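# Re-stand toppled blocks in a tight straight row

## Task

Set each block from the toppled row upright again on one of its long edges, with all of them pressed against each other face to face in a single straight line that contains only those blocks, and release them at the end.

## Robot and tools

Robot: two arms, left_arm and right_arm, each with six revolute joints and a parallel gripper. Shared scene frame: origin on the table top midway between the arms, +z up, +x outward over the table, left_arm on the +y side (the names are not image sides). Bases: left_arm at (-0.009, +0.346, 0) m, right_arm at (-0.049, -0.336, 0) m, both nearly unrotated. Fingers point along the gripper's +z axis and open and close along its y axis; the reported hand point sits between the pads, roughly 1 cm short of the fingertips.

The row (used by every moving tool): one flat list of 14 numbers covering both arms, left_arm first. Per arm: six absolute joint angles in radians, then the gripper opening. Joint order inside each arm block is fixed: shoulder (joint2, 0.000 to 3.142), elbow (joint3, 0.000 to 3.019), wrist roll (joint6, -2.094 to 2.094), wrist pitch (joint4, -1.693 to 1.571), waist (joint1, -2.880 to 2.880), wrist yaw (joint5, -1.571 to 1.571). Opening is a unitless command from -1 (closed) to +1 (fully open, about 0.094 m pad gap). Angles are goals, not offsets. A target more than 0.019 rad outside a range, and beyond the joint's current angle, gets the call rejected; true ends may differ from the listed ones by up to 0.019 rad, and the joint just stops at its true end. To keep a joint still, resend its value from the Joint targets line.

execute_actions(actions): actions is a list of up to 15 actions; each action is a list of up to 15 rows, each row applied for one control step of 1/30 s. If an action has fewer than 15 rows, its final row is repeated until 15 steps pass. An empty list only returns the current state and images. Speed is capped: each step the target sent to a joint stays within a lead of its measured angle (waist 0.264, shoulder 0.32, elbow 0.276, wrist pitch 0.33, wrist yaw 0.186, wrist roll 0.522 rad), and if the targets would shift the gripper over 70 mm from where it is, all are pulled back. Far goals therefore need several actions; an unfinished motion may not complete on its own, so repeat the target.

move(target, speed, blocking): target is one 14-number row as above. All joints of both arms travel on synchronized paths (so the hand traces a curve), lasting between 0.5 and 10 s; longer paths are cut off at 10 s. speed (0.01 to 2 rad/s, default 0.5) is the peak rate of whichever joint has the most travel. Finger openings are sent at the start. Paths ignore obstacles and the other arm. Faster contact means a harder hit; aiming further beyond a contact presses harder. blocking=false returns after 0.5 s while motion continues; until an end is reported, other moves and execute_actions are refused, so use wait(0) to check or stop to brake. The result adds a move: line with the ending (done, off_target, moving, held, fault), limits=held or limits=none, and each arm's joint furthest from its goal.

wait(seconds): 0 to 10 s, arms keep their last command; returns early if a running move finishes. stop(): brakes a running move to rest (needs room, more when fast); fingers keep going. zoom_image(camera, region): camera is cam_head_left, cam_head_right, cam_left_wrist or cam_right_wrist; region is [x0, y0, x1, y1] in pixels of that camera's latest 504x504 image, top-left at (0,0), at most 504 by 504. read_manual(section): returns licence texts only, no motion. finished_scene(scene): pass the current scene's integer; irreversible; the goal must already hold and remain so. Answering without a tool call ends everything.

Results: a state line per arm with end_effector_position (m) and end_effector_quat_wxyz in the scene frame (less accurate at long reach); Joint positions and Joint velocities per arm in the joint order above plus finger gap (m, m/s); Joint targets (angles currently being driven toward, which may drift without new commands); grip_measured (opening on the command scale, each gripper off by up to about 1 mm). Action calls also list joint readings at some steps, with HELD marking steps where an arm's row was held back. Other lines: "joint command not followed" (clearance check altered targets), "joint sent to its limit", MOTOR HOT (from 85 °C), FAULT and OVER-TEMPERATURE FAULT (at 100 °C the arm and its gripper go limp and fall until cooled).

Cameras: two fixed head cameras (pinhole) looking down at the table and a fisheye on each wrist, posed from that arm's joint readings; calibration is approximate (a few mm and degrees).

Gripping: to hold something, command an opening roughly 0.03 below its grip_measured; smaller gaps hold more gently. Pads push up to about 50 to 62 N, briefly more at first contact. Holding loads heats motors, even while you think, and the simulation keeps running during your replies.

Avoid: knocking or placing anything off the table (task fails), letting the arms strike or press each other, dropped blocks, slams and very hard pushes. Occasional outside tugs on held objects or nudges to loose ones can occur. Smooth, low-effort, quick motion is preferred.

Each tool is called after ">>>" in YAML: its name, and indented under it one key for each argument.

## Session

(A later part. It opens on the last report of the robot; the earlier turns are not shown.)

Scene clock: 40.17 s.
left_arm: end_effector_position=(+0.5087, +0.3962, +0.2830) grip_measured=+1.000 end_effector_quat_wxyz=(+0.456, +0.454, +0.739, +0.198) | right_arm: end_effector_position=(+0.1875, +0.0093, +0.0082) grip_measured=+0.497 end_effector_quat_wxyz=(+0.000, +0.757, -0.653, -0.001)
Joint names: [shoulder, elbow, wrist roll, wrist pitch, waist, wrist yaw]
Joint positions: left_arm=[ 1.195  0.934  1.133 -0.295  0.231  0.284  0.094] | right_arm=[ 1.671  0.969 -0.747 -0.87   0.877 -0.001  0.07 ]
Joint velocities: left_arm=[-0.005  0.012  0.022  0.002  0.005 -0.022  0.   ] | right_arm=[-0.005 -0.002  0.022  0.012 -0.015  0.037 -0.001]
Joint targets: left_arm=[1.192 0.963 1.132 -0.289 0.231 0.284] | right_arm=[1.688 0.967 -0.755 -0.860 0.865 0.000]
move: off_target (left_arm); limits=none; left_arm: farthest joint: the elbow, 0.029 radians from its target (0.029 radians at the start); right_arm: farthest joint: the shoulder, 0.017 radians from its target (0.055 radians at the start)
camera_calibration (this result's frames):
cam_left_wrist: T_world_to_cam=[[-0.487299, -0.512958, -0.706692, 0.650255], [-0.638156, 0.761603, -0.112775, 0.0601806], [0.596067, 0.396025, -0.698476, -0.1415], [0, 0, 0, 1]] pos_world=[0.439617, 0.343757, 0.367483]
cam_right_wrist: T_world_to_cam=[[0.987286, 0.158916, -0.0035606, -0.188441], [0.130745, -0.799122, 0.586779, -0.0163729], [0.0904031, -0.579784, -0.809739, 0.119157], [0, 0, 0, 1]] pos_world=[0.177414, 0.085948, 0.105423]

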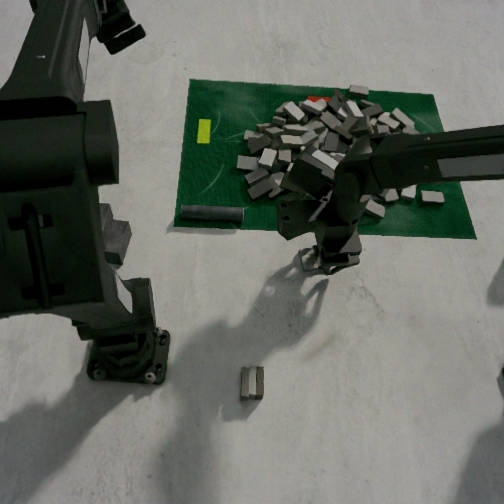

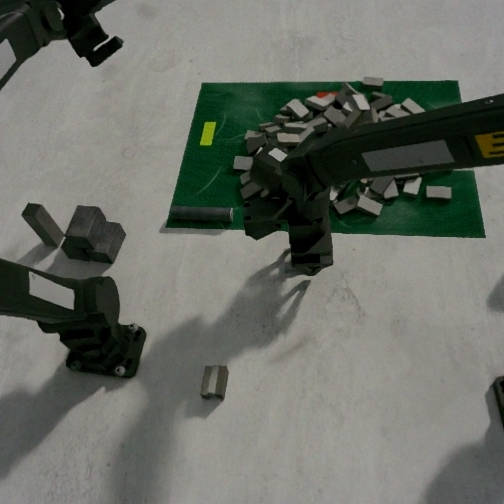

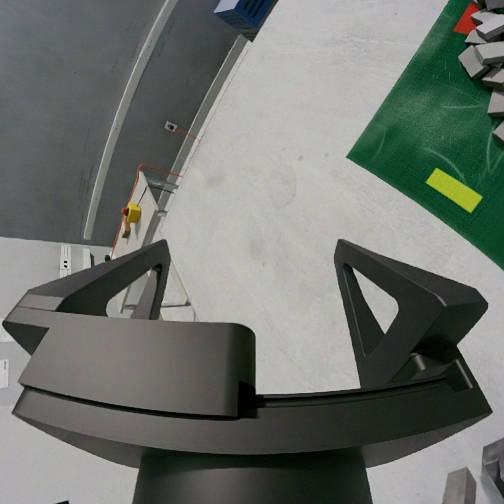

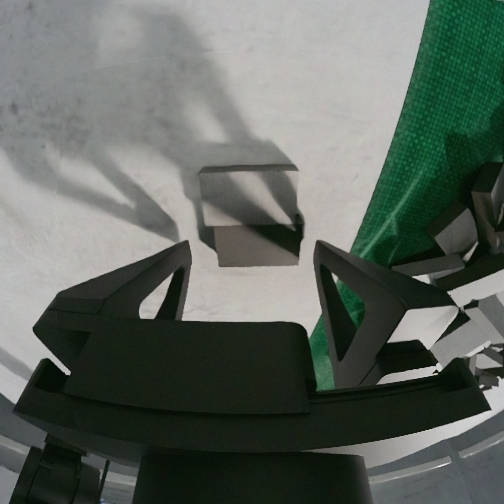

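>>> move:
  target: [1.192,0.963,1.132,-0.289,0.231,0.284,1,1.698,1.02,-0.755,-0.86,0.895,0,0.5]
  speed: 0.1

>>> move:
  target: [1.192,0.963,1.132,-0.289,0.231,0.284,1,1.698,1.02,-0.755,-0.86,0.895,0,-0.11]

>>> move:
  target: [1.192,0.963,1.132,-0.289,0.231,0.284,1,1.5,1.15,-0.755,-1.15,0.895,0,-0.11]
  speed: 0.4

Scene clock: 42.00 s.
left_arm: end_effector_position=(+0.5087, +0.3962, +0.2830) grip_measured=+1.000 end_effector_quat_wxyz=(+0.456, +0.454, +0.739, +0.198) | right_arm: end_effector_position=(+0.1891, +0.0143, +0.0100) grip_measured=+0.497 end_effector_quat_wxyz=(-0.003, +0.758, -0.652, -0.001)
Joint names: [shoulder, elbow, wrist roll, wrist pitch, waist, wrist yaw]
Joint positions: left_arm=[ 1.195  0.934  1.133 -0.295  0.231  0.284  0.094] | right_arm=[ 1.675  0.981 -0.747 -0.87   0.881 -0.001  0.07 ]
Joint velocities: left_arm=[-0.005  0.002 -0.066  0.022 -0.005 -0.081  0.   ] | right_arm=[ 0.005 -0.032  0.051  0.007  0.024  0.007  0.   ]
Joint targets: left_arm=[1.192 0.963 1.132 -0.289 0.231 0.284] | right_arm=[1.698 1.020 -0.755 -0.860 0.895 0.000]
move: off_target (left_arm, right_arm); limits=none; left_arm: farthest joint: the elbow, 0.029 radians from its target (0.029 radians at the start); right_arm: farthest joint: the elbow, 0.039 radians from its target (0.051 radians at the start)
camera_calibration (this result's frames):
cam_left_wrist: T_world_to_cam=[[-0.487299, -0.512958, -0.706692, 0.650255], [-0.638156, 0.761603, -0.112775, 0.0601806], [0.596067, 0.396025, -0.698476, -0.1415], [0, 0, 0, 1]] pos_world=[0.439617, 0.343757, 0.367483]
cam_right_wrist: T_world_to_cam=[[0.986739, 0.162311, 0.00142618, -0.190793], [0.13111, -0.802176, 0.582515, -0.0136395], [0.0956925, -0.574603, -0.812819, 0.122218], [0, 0, 0, 1]] pos_world=[0.178356, 0.0902533, 0.107558]

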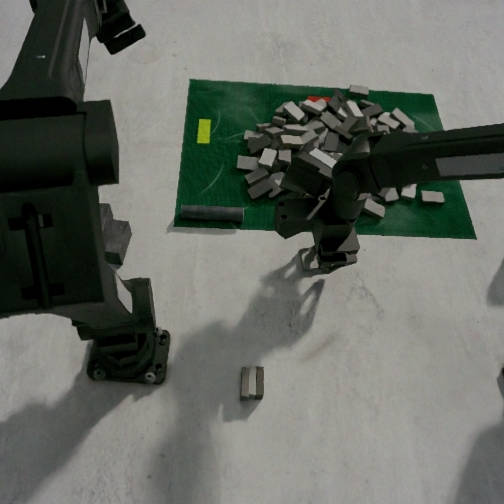

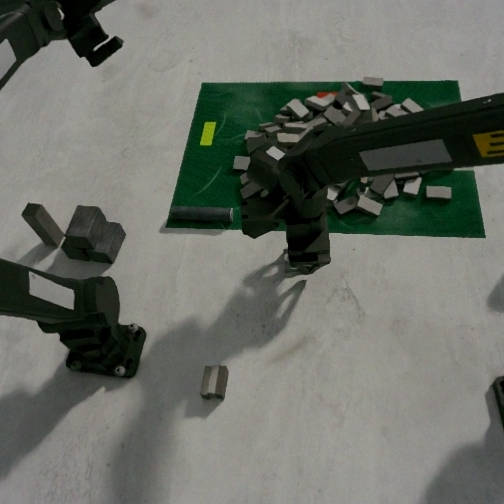

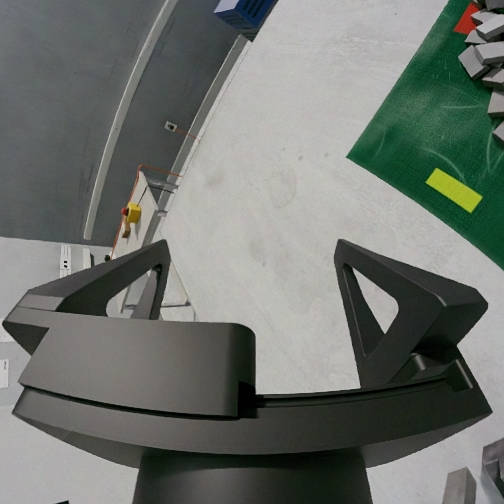

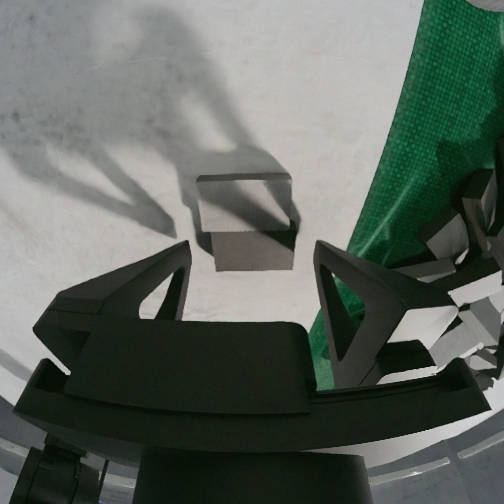

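Scene clock: 42.70 s.
left_arm: end_effector_position=(+0.5087, +0.3962, +0.2830) grip_measured=+1.000 end_effector_quat_wxyz=(+0.456, +0.454, +0.739, +0.198) | right_arm: end_effector_position=(+0.1892, +0.0142, +0.0100) grip_measured=-0.078 end_effector_quat_wxyz=(-0.003, +0.759, -0.652, -0.001)
Joint names: [shoulder, elbow, wrist roll, wrist pitch, waist, wrist yaw]
Joint positions: left_arm=[ 1.195  0.934  1.133 -0.295  0.231  0.284  0.094] | right_arm=[ 1.675  0.981 -0.747 -0.87   0.881 -0.001  0.043]
Joint velocities: left_arm=[-0.015 -0.022 -0.007  0.007 -0.015  0.022  0.   ] | right_arm=[-0.024 -0.022  0.022 -0.002  0.005 -0.007  0.   ]
Joint targets: left_arm=[1.192 0.963 1.132 -0.289 0.231 0.284] | right_arm=[1.698 1.020 -0.755 -0.860 0.895 0.000]
move: off_target (left_arm, right_arm); limits=none; left_arm: farthest joint: the elbow, 0.029 radians from its target (0.029 radians at the start); right_arm: farthest joint: the elbow, 0.039 radians from its target (0.039 radians at the start)
camera_calibration (this result's frames):
cam_left_wrist: T_world_to_cam=[[-0.487299, -0.512958, -0.706692, 0.650255], [-0.638156, 0.761603, -0.112775, 0.0601806], [0.596067, 0.396025, -0.698476, -0.1415], [0, 0, 0, 1]] pos_world=[0.439617, 0.343757, 0.367483]
cam_right_wrist: T_world_to_cam=[[0.986677, 0.162685, 0.00170505, -0.190837], [0.131228, -0.802001, 0.582729, -0.0137031], [0.0961688, -0.574742, -0.812665, 0.122102], [0, 0, 0, 1]] pos_world=[0.17835, 0.0902334, 0.107538]

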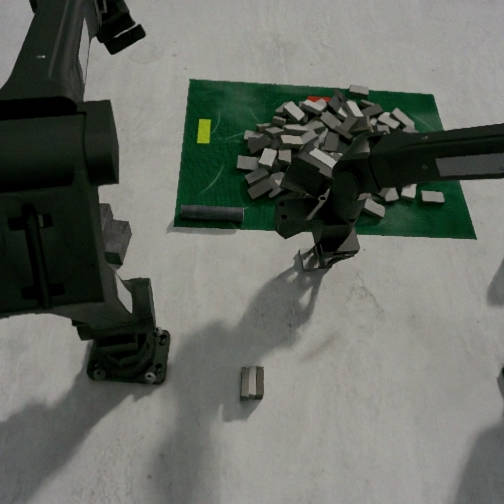

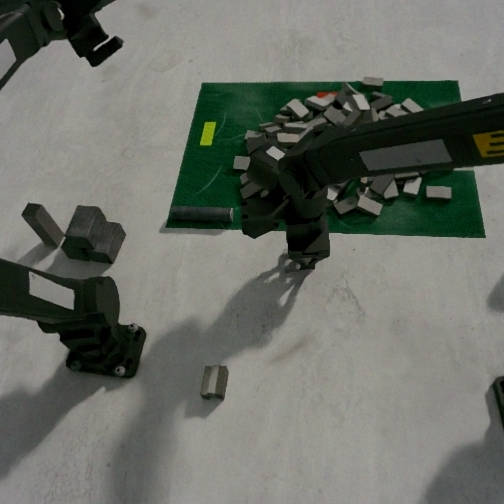

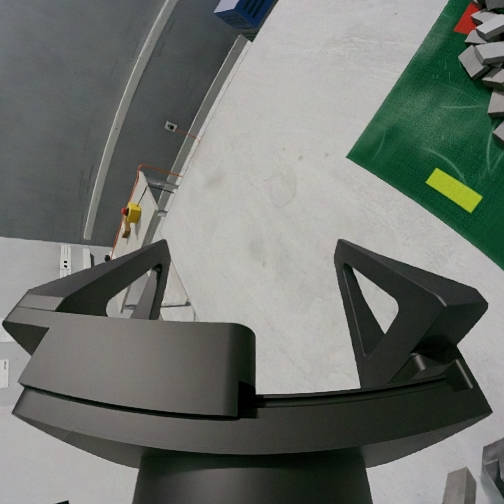

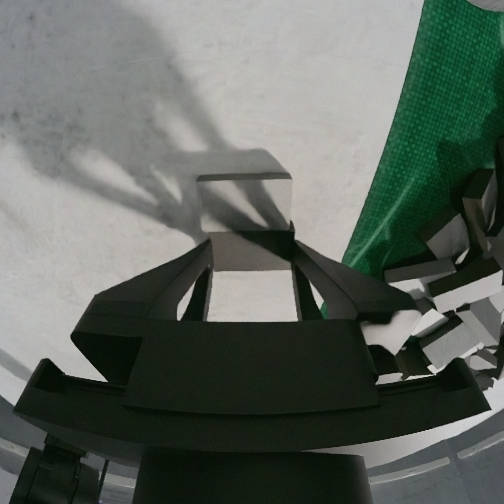

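Scene clock: 43.93 s.
left_arm: end_effector_position=(+0.5087, +0.3962, +0.2830) grip_measured=+1.000 end_effector_quat_wxyz=(+0.456, +0.454, +0.739, +0.198) | right_arm: end_effector_position=(+0.1897, +0.0150, +0.1221) grip_measured=-0.078 end_effector_quat_wxyz=(-0.019, +0.758, -0.651, -0.003)
Joint names: [shoulder, elbow, wrist roll, wrist pitch, waist, wrist yaw]
Joint positions: left_arm=[ 1.195  0.934  1.133 -0.295  0.231  0.284  0.094] | right_arm=[ 1.498  1.108 -0.747 -1.142  0.881 -0.001  0.043]
Joint velocities: left_arm=[-0.005 -0.002 -0.037 -0.022 -0.015 -0.007  0.   ] | right_arm=[-0.015 -0.002  0.081  0.007  0.005  0.007 -0.   ]
Joint targets: left_arm=[1.192 0.963 1.132 -0.289 0.231 0.284] | right_arm=[1.500 1.150 -0.755 -1.150 0.895 0.000]
move: off_target (left_arm, right_arm); limits=none; left_arm: farthest joint: the elbow, 0.029 radians from its target (0.029 radians at the start); right_arm: farthest joint: the elbow, 0.042 radians from its target (0.169 radians at the start)
camera_calibration (this result's frames):
cam_left_wrist: T_world_to_cam=[[-0.487299, -0.512958, -0.706692, 0.650255], [-0.638156, 0.761603, -0.112775, 0.0601806], [0.596067, 0.396025, -0.698476, -0.1415], [0, 0, 0, 1]] pos_world=[0.439617, 0.343757, 0.367483]
cam_right_wrist: T_world_to_cam=[[0.986453, 0.162355, 0.0234936, -0.194291], [0.121043, -0.817026, 0.563753, -0.0740247], [0.110723, -0.553272, -0.825609, 0.212137], [0, 0, 0, 1]] pos_world=[0.17713, 0.0884335, 0.221439]

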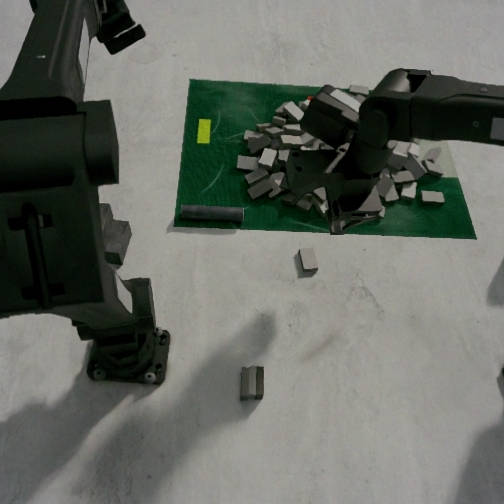

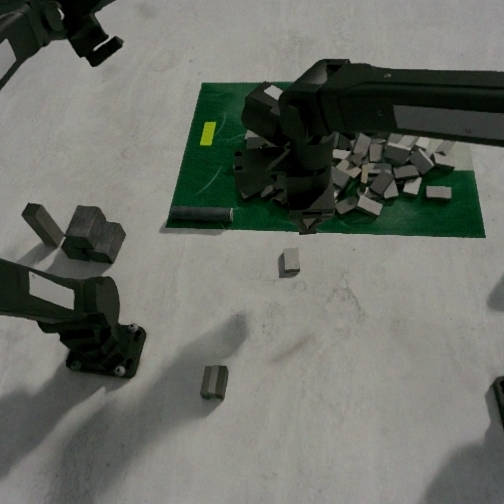

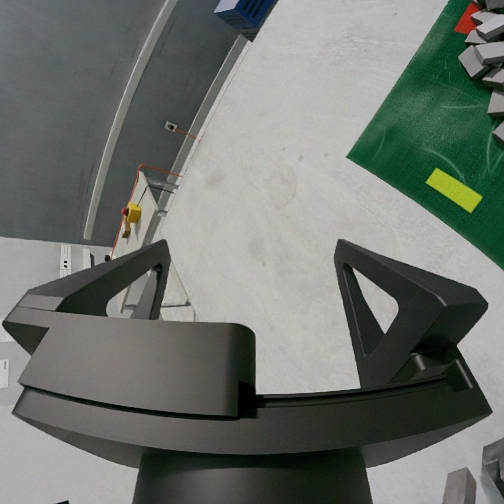

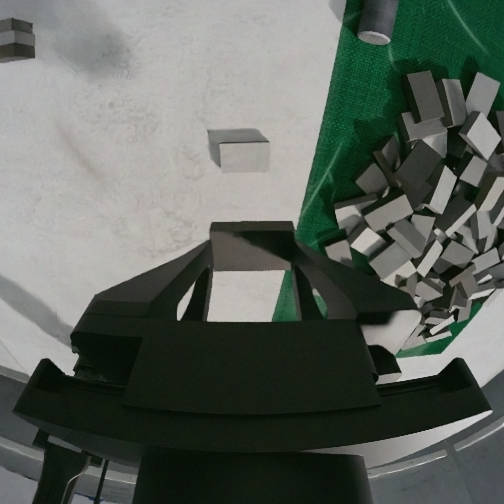

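>>> move:
  target: [1.192,0.963,1.132,-0.289,0.231,0.284,1,1.5,0.33,0,0.92,1.487,0,-0.11]
  speed: 0.9

>>> move:
  target: [1.192,0.963,1.132,-0.289,0.231,0.284,1,1.86,0.33,0,1.24,1.487,0,-0.11]
  speed: 0.3

Scene clock: 54.17 s.
left_arm: end_effector_position=(+0.5087, +0.3962, +0.2830) grip_measured=+1.000 end_effector_quat_wxyz=(+0.456, +0.454, +0.739, +0.198) | right_arm: end_effector_position=(-0.0485, +0.1113, +0.0947) grip_measured=-0.078 end_effector_quat_wxyz=(-0.429, +0.566, -0.561, -0.425)
Joint names: [shoulder, elbow, wrist roll, wrist pitch, waist, wrist yaw]
Joint positions: left_arm=[ 1.195  0.934  1.133 -0.295  0.231  0.284  0.094] | right_arm=[ 1.498  0.327 -0.009  0.897  1.476 -0.001  0.043]
Joint velocities: left_arm=[-0.015 -0.012  0.081  0.007  0.015  0.022  0.   ] | right_arm=[ 0.005 -0.012 -0.022  0.002 -0.005 -0.037  0.001]
Joint targets: left_arm=[1.192 0.963 1.132 -0.289 0.231 0.284] | right_arm=[1.500 0.330 0.000 0.920 1.487 0.000]
move: off_target (left_arm, right_arm); limits=none; left_arm: farthest joint: the elbow, 0.029 radians from its target (0.029 radians at the start); right_arm: farthest joint: the wrist pitch, 0.023 radians from its target (2.062 radians at the start)
camera_calibration (this result's frames):
cam_left_wrist: T_world_to_cam=[[-0.487299, -0.512958, -0.706692, 0.650255], [-0.638156, 0.761603, -0.112775, 0.0601806], [0.596067, 0.396025, -0.698476, -0.1415], [0, 0, 0, 1]] pos_world=[0.439617, 0.343757, 0.367483]
cam_right_wrist: T_world_to_cam=[[0.999785, 0.00830418, 0.0189904, 0.0438828], [0.0182993, -0.783905, -0.620611, 0.152451], [0.009733, 0.620825, -0.783889, 0.129641], [0, 0, 0, 1]] pos_world=[-0.0479249, 0.0386585, 0.195403]

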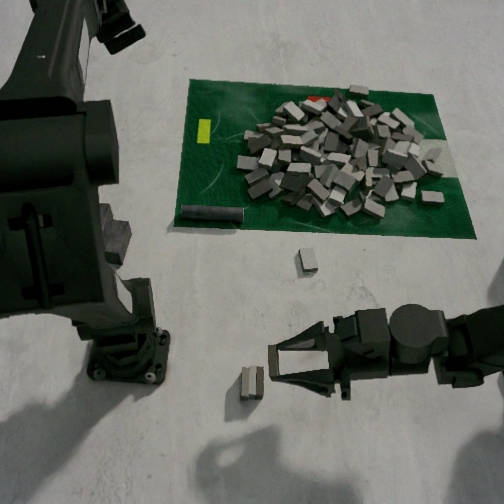

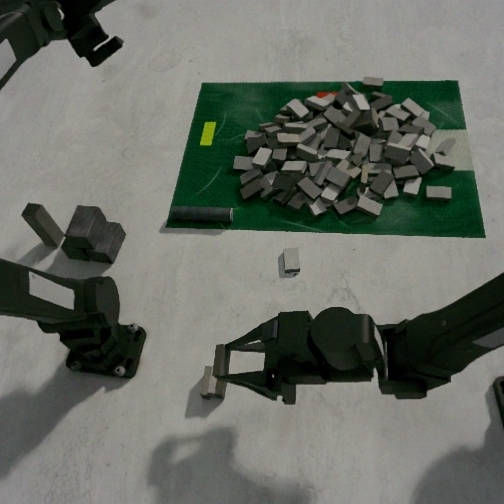

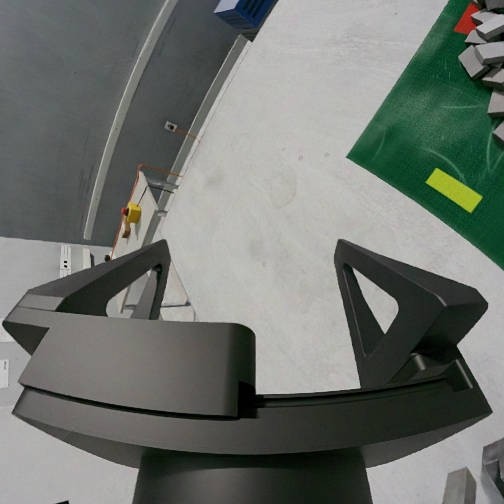

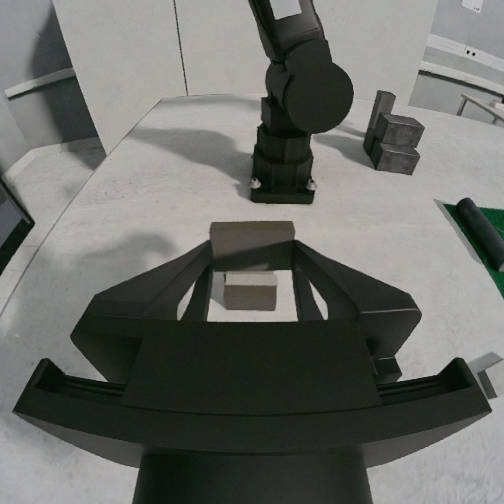

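Scene clock: 55.87 s.
left_arm: end_effector_position=(+0.5087, +0.3962, +0.2830) grip_measured=+1.000 end_effector_quat_wxyz=(+0.456, +0.454, +0.739, +0.198) | right_arm: end_effector_position=(-0.0485, +0.1078, +0.0189) grip_measured=-0.078 end_effector_quat_wxyz=(-0.419, +0.573, -0.568, -0.416)
Joint names: [shoulder, elbow, wrist roll, wrist pitch, waist, wrist yaw]
Joint positions: left_arm=[ 1.195  0.934  1.133 -0.295  0.231  0.284  0.094] | right_arm=[ 1.853  0.327 -0.008  1.217  1.476 -0.001  0.043]
Joint velocities: left_arm=[-0.005  0.002 -0.037 -0.027 -0.015 -0.007  0.   ] | right_arm=[-0.005 -0.007 -0.022  0.007 -0.015 -0.037  0.   ]
Joint targets: left_arm=[1.192 0.963 1.132 -0.289 0.231 0.284] | right_arm=[1.860 0.330 0.000 1.240 1.487 0.000]
move: off_target (left_arm, right_arm); limits=none; left_arm: farthest joint: the elbow, 0.029 radians from its target (0.029 radians at the start); right_arm: farthest joint: the wrist pitch, 0.023 radians from its target (0.343 radians at the start)
camera_calibration (this result's frames):
cam_left_wrist: T_world_to_cam=[[-0.487299, -0.512958, -0.706692, 0.650255], [-0.638156, 0.761603, -0.112775, 0.0601806], [0.596067, 0.396025, -0.698476, -0.1415], [0, 0, 0, 1]] pos_world=[0.439617, 0.343757, 0.367483]
cam_right_wrist: T_world_to_cam=[[0.999793, 0.00884241, 0.018319, 0.0453073], [0.0179855, -0.804975, -0.593036, 0.104381], [0.00950246, 0.593243, -0.804967, 0.0757882], [0, 0, 0, 1]] pos_world=[-0.0478954, 0.0386623, 0.122078]

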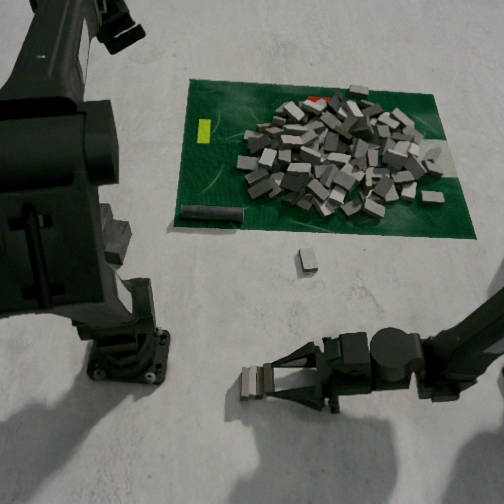

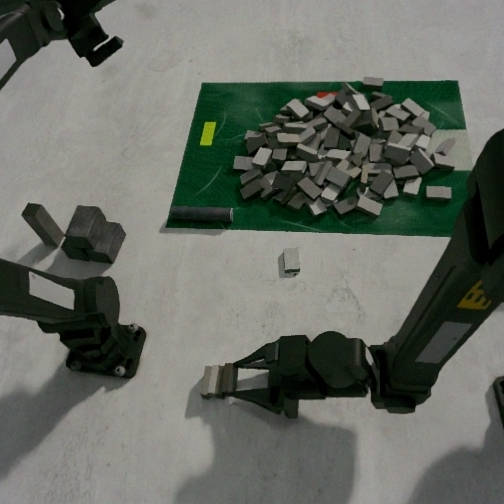

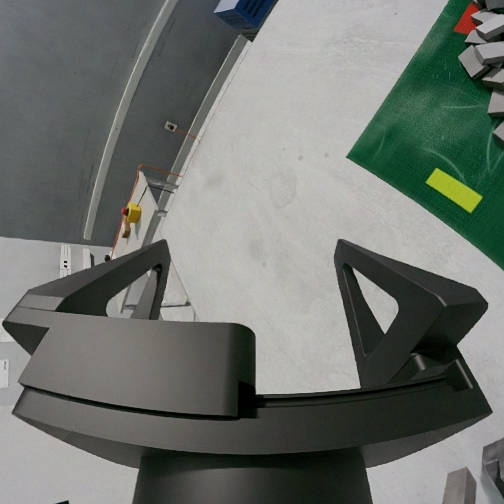

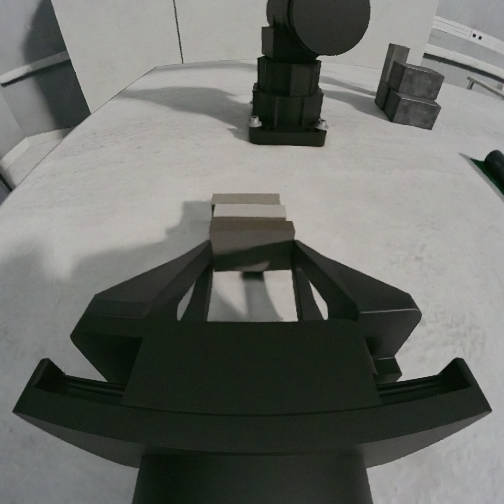

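>>> move:
  target: [1.192,0.963,1.132,-0.289,0.231,0.284,1,1.91,0.305,0,1.32,1.487,0,-0.11]
  speed: 0.1

>>> zoom_image:
  camera: "cam_head_left"
  region: [220,340,340,430]

Scene clock: 58.07 s.
left_arm: end_effector_position=(+0.5087, +0.3962, +0.2830) grip_measured=+1.000 end_effector_quat_wxyz=(+0.456, +0.454, +0.739, +0.198) | right_arm: end_effector_position=(-0.0485, +0.0995, +0.0148) grip_measured=-0.078 end_effector_quat_wxyz=(-0.424, +0.570, -0.565, -0.420)
Joint names: [shoulder, elbow, wrist roll, wrist pitch, waist, wrist yaw]
Joint positions: left_arm=[ 1.195  0.934  1.133 -0.295  0.231  0.284  0.094] | right_arm=[ 1.896  0.307 -0.008  1.297  1.476 -0.001  0.043]
Joint velocities: left_arm=[-0.005 -0.002  0.022 -0.022 -0.005  0.022  0.   ] | right_arm=[-0.005 -0.007 -0.022  0.007 -0.005 -0.007  0.   ]
Joint targets: left_arm=[1.192 0.963 1.132 -0.289 0.231 0.284] | right_arm=[1.910 0.305 -0.000 1.320 1.487 0.000]
move: off_target (left_arm, right_arm); limits=none; left_arm: farthest joint: the elbow, 0.029 radians from its target (0.029 radians at the start); right_arm: farthest joint: the wrist pitch, 0.023 radians from its target (0.103 radians at the start)
camera_calibration (this result's frames):
cam_left_wrist: T_world_to_cam=[[-0.487299, -0.512958, -0.706692, 0.650255], [-0.638156, 0.761603, -0.112775, 0.0601806], [0.596067, 0.396025, -0.698476, -0.1415], [0, 0, 0, 1]] pos_world=[0.439617, 0.343757, 0.367483]
cam_right_wrist: T_world_to_cam=[[0.999793, 0.0085407, 0.0184655, 0.0454865], [0.0179878, -0.795139, -0.60616, 0.0944605], [0.00950561, 0.606367, -0.795128, 0.0759101], [0, 0, 0, 1]] pos_world=[-0.0478978, 0.0286914, 0.116776]

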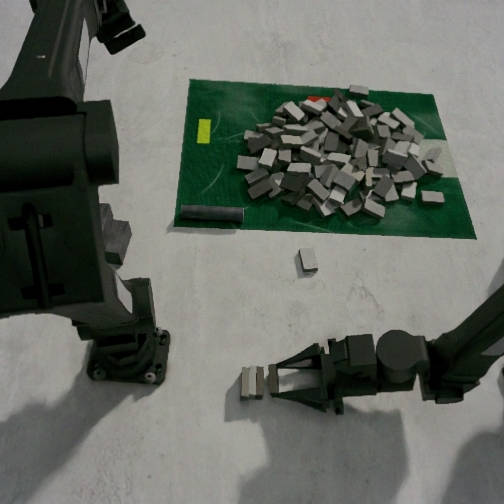

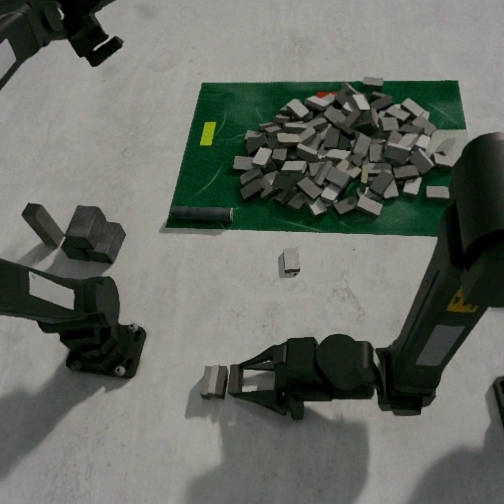

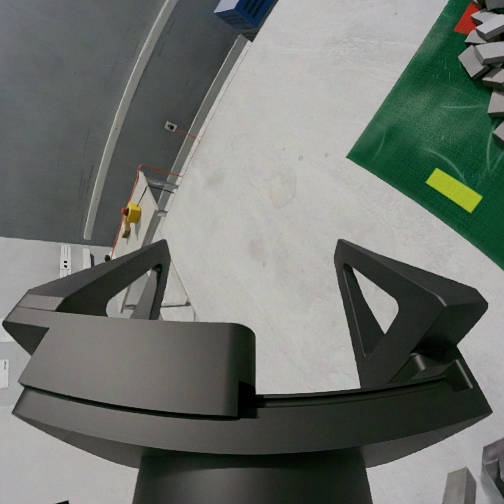

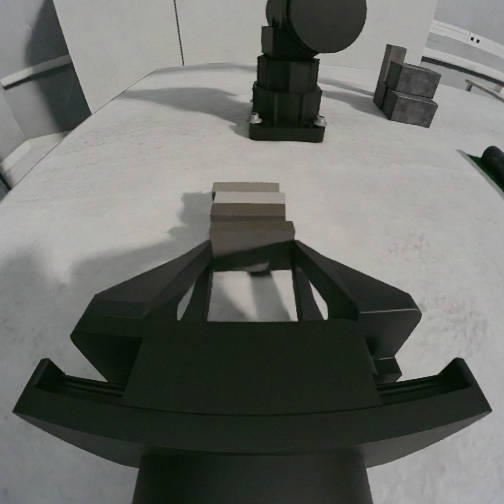

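Region (220, 340, 340, 430) of cam_head_left's 504x504 image, scaled by 4.200, with more detail than that image has; it fills the top 378 rows of this view, and the rest is white.

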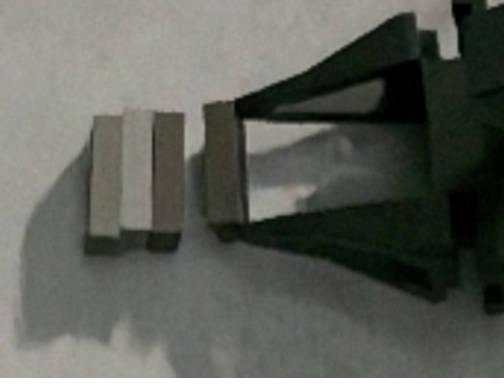

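Still high; lower by pitch and go a bit forward.

>>> move:
  target: [1.192,0.963,1.132,-0.289,0.231,0.284,1,1.955,0.35,0,1.29,1.487,0,-0.11]
  speed: 0.06

>>> zoom_image:
  camera: "cam_head_left"
  region: [220,340,340,430]

Scene clock: 60.33 s.
left_arm: end_effector_position=(+0.5087, +0.3962, +0.2830) grip_measured=+1.000 end_effector_quat_wxyz=(+0.456, +0.454, +0.739, +0.198) | right_arm: end_effector_position=(-0.0485, +0.1071, +0.0097) grip_measured=-0.078 end_effector_quat_wxyz=(-0.423, +0.570, -0.565, -0.420)
Joint names: [shoulder, elbow, wrist roll, wrist pitch, waist, wrist yaw]
Joint positions: left_arm=[ 1.195  0.934  1.133 -0.295  0.231  0.284  0.094] | right_arm=[ 1.921  0.33  -0.008  1.297  1.476 -0.001  0.043]
Joint velocities: left_arm=[-0.005 -0.007  0.007  0.002 -0.015  0.007  0.   ] | right_arm=[ 0.005 -0.007 -0.007  0.012 -0.005 -0.022 -0.   ]
Joint targets: left_arm=[1.192 0.963 1.132 -0.289 0.231 0.284] | right_arm=[1.955 0.350 0.000 1.290 1.487 -0.000]
move: off_target (left_arm, right_arm); limits=none; left_arm: farthest joint: the elbow, 0.029 radians from its target (0.029 radians at the start); right_arm: farthest joint: the shoulder, 0.034 radians from its target (0.059 radians at the start)
camera_calibration (this result's frames):
cam_left_wrist: T_world_to_cam=[[-0.487299, -0.512958, -0.706692, 0.650255], [-0.638156, 0.761603, -0.112775, 0.0601806], [0.596067, 0.396025, -0.698476, -0.1415], [0, 0, 0, 1]] pos_world=[0.439617, 0.343757, 0.367483]
cam_right_wrist: T_world_to_cam=[[0.999793, 0.00856887, 0.0184521, 0.04551], [0.0179876, -0.796063, -0.604946, 0.0975368], [0.00950532, 0.605153, -0.796053, 0.0674192], [0, 0, 0, 1]] pos_world=[-0.0478959, 0.0364566, 0.111834]

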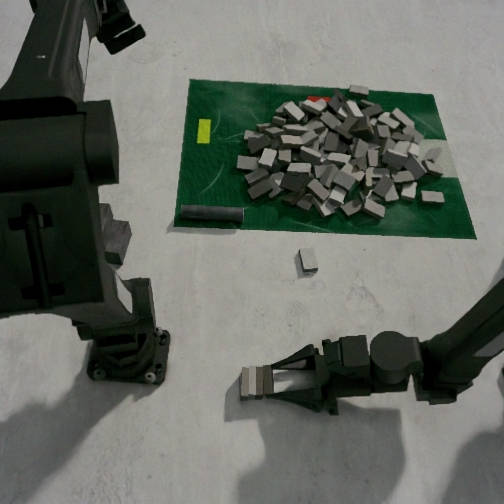

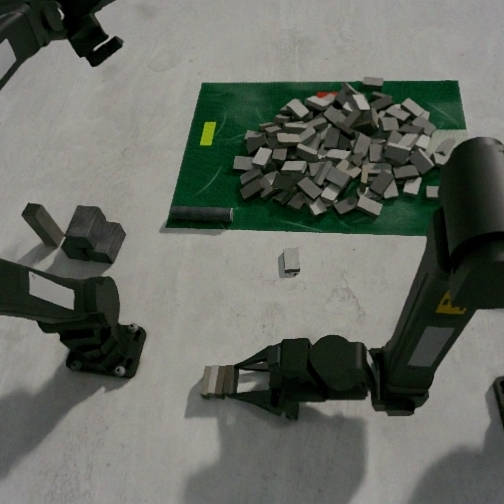

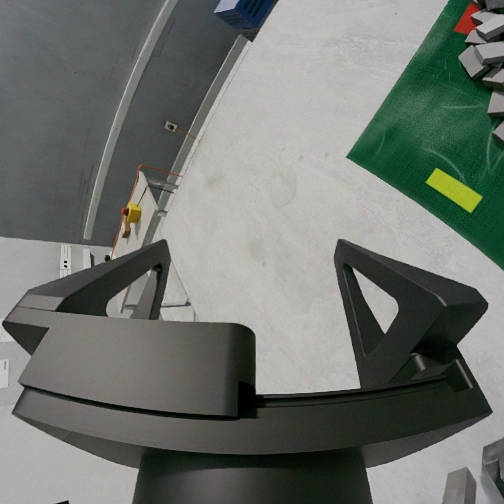

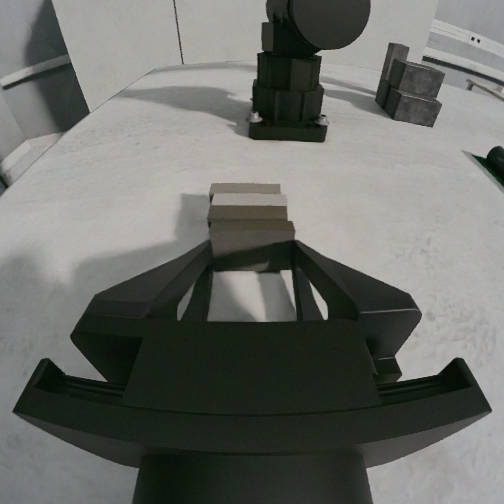

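Region (220, 340, 340, 430) of cam_head_left's 504x504 image, scaled by 4.200, with more detail than that image has; it fills the top 378 rows of this view, and the rest is white.

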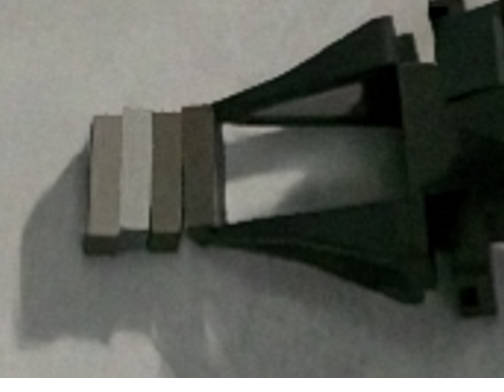

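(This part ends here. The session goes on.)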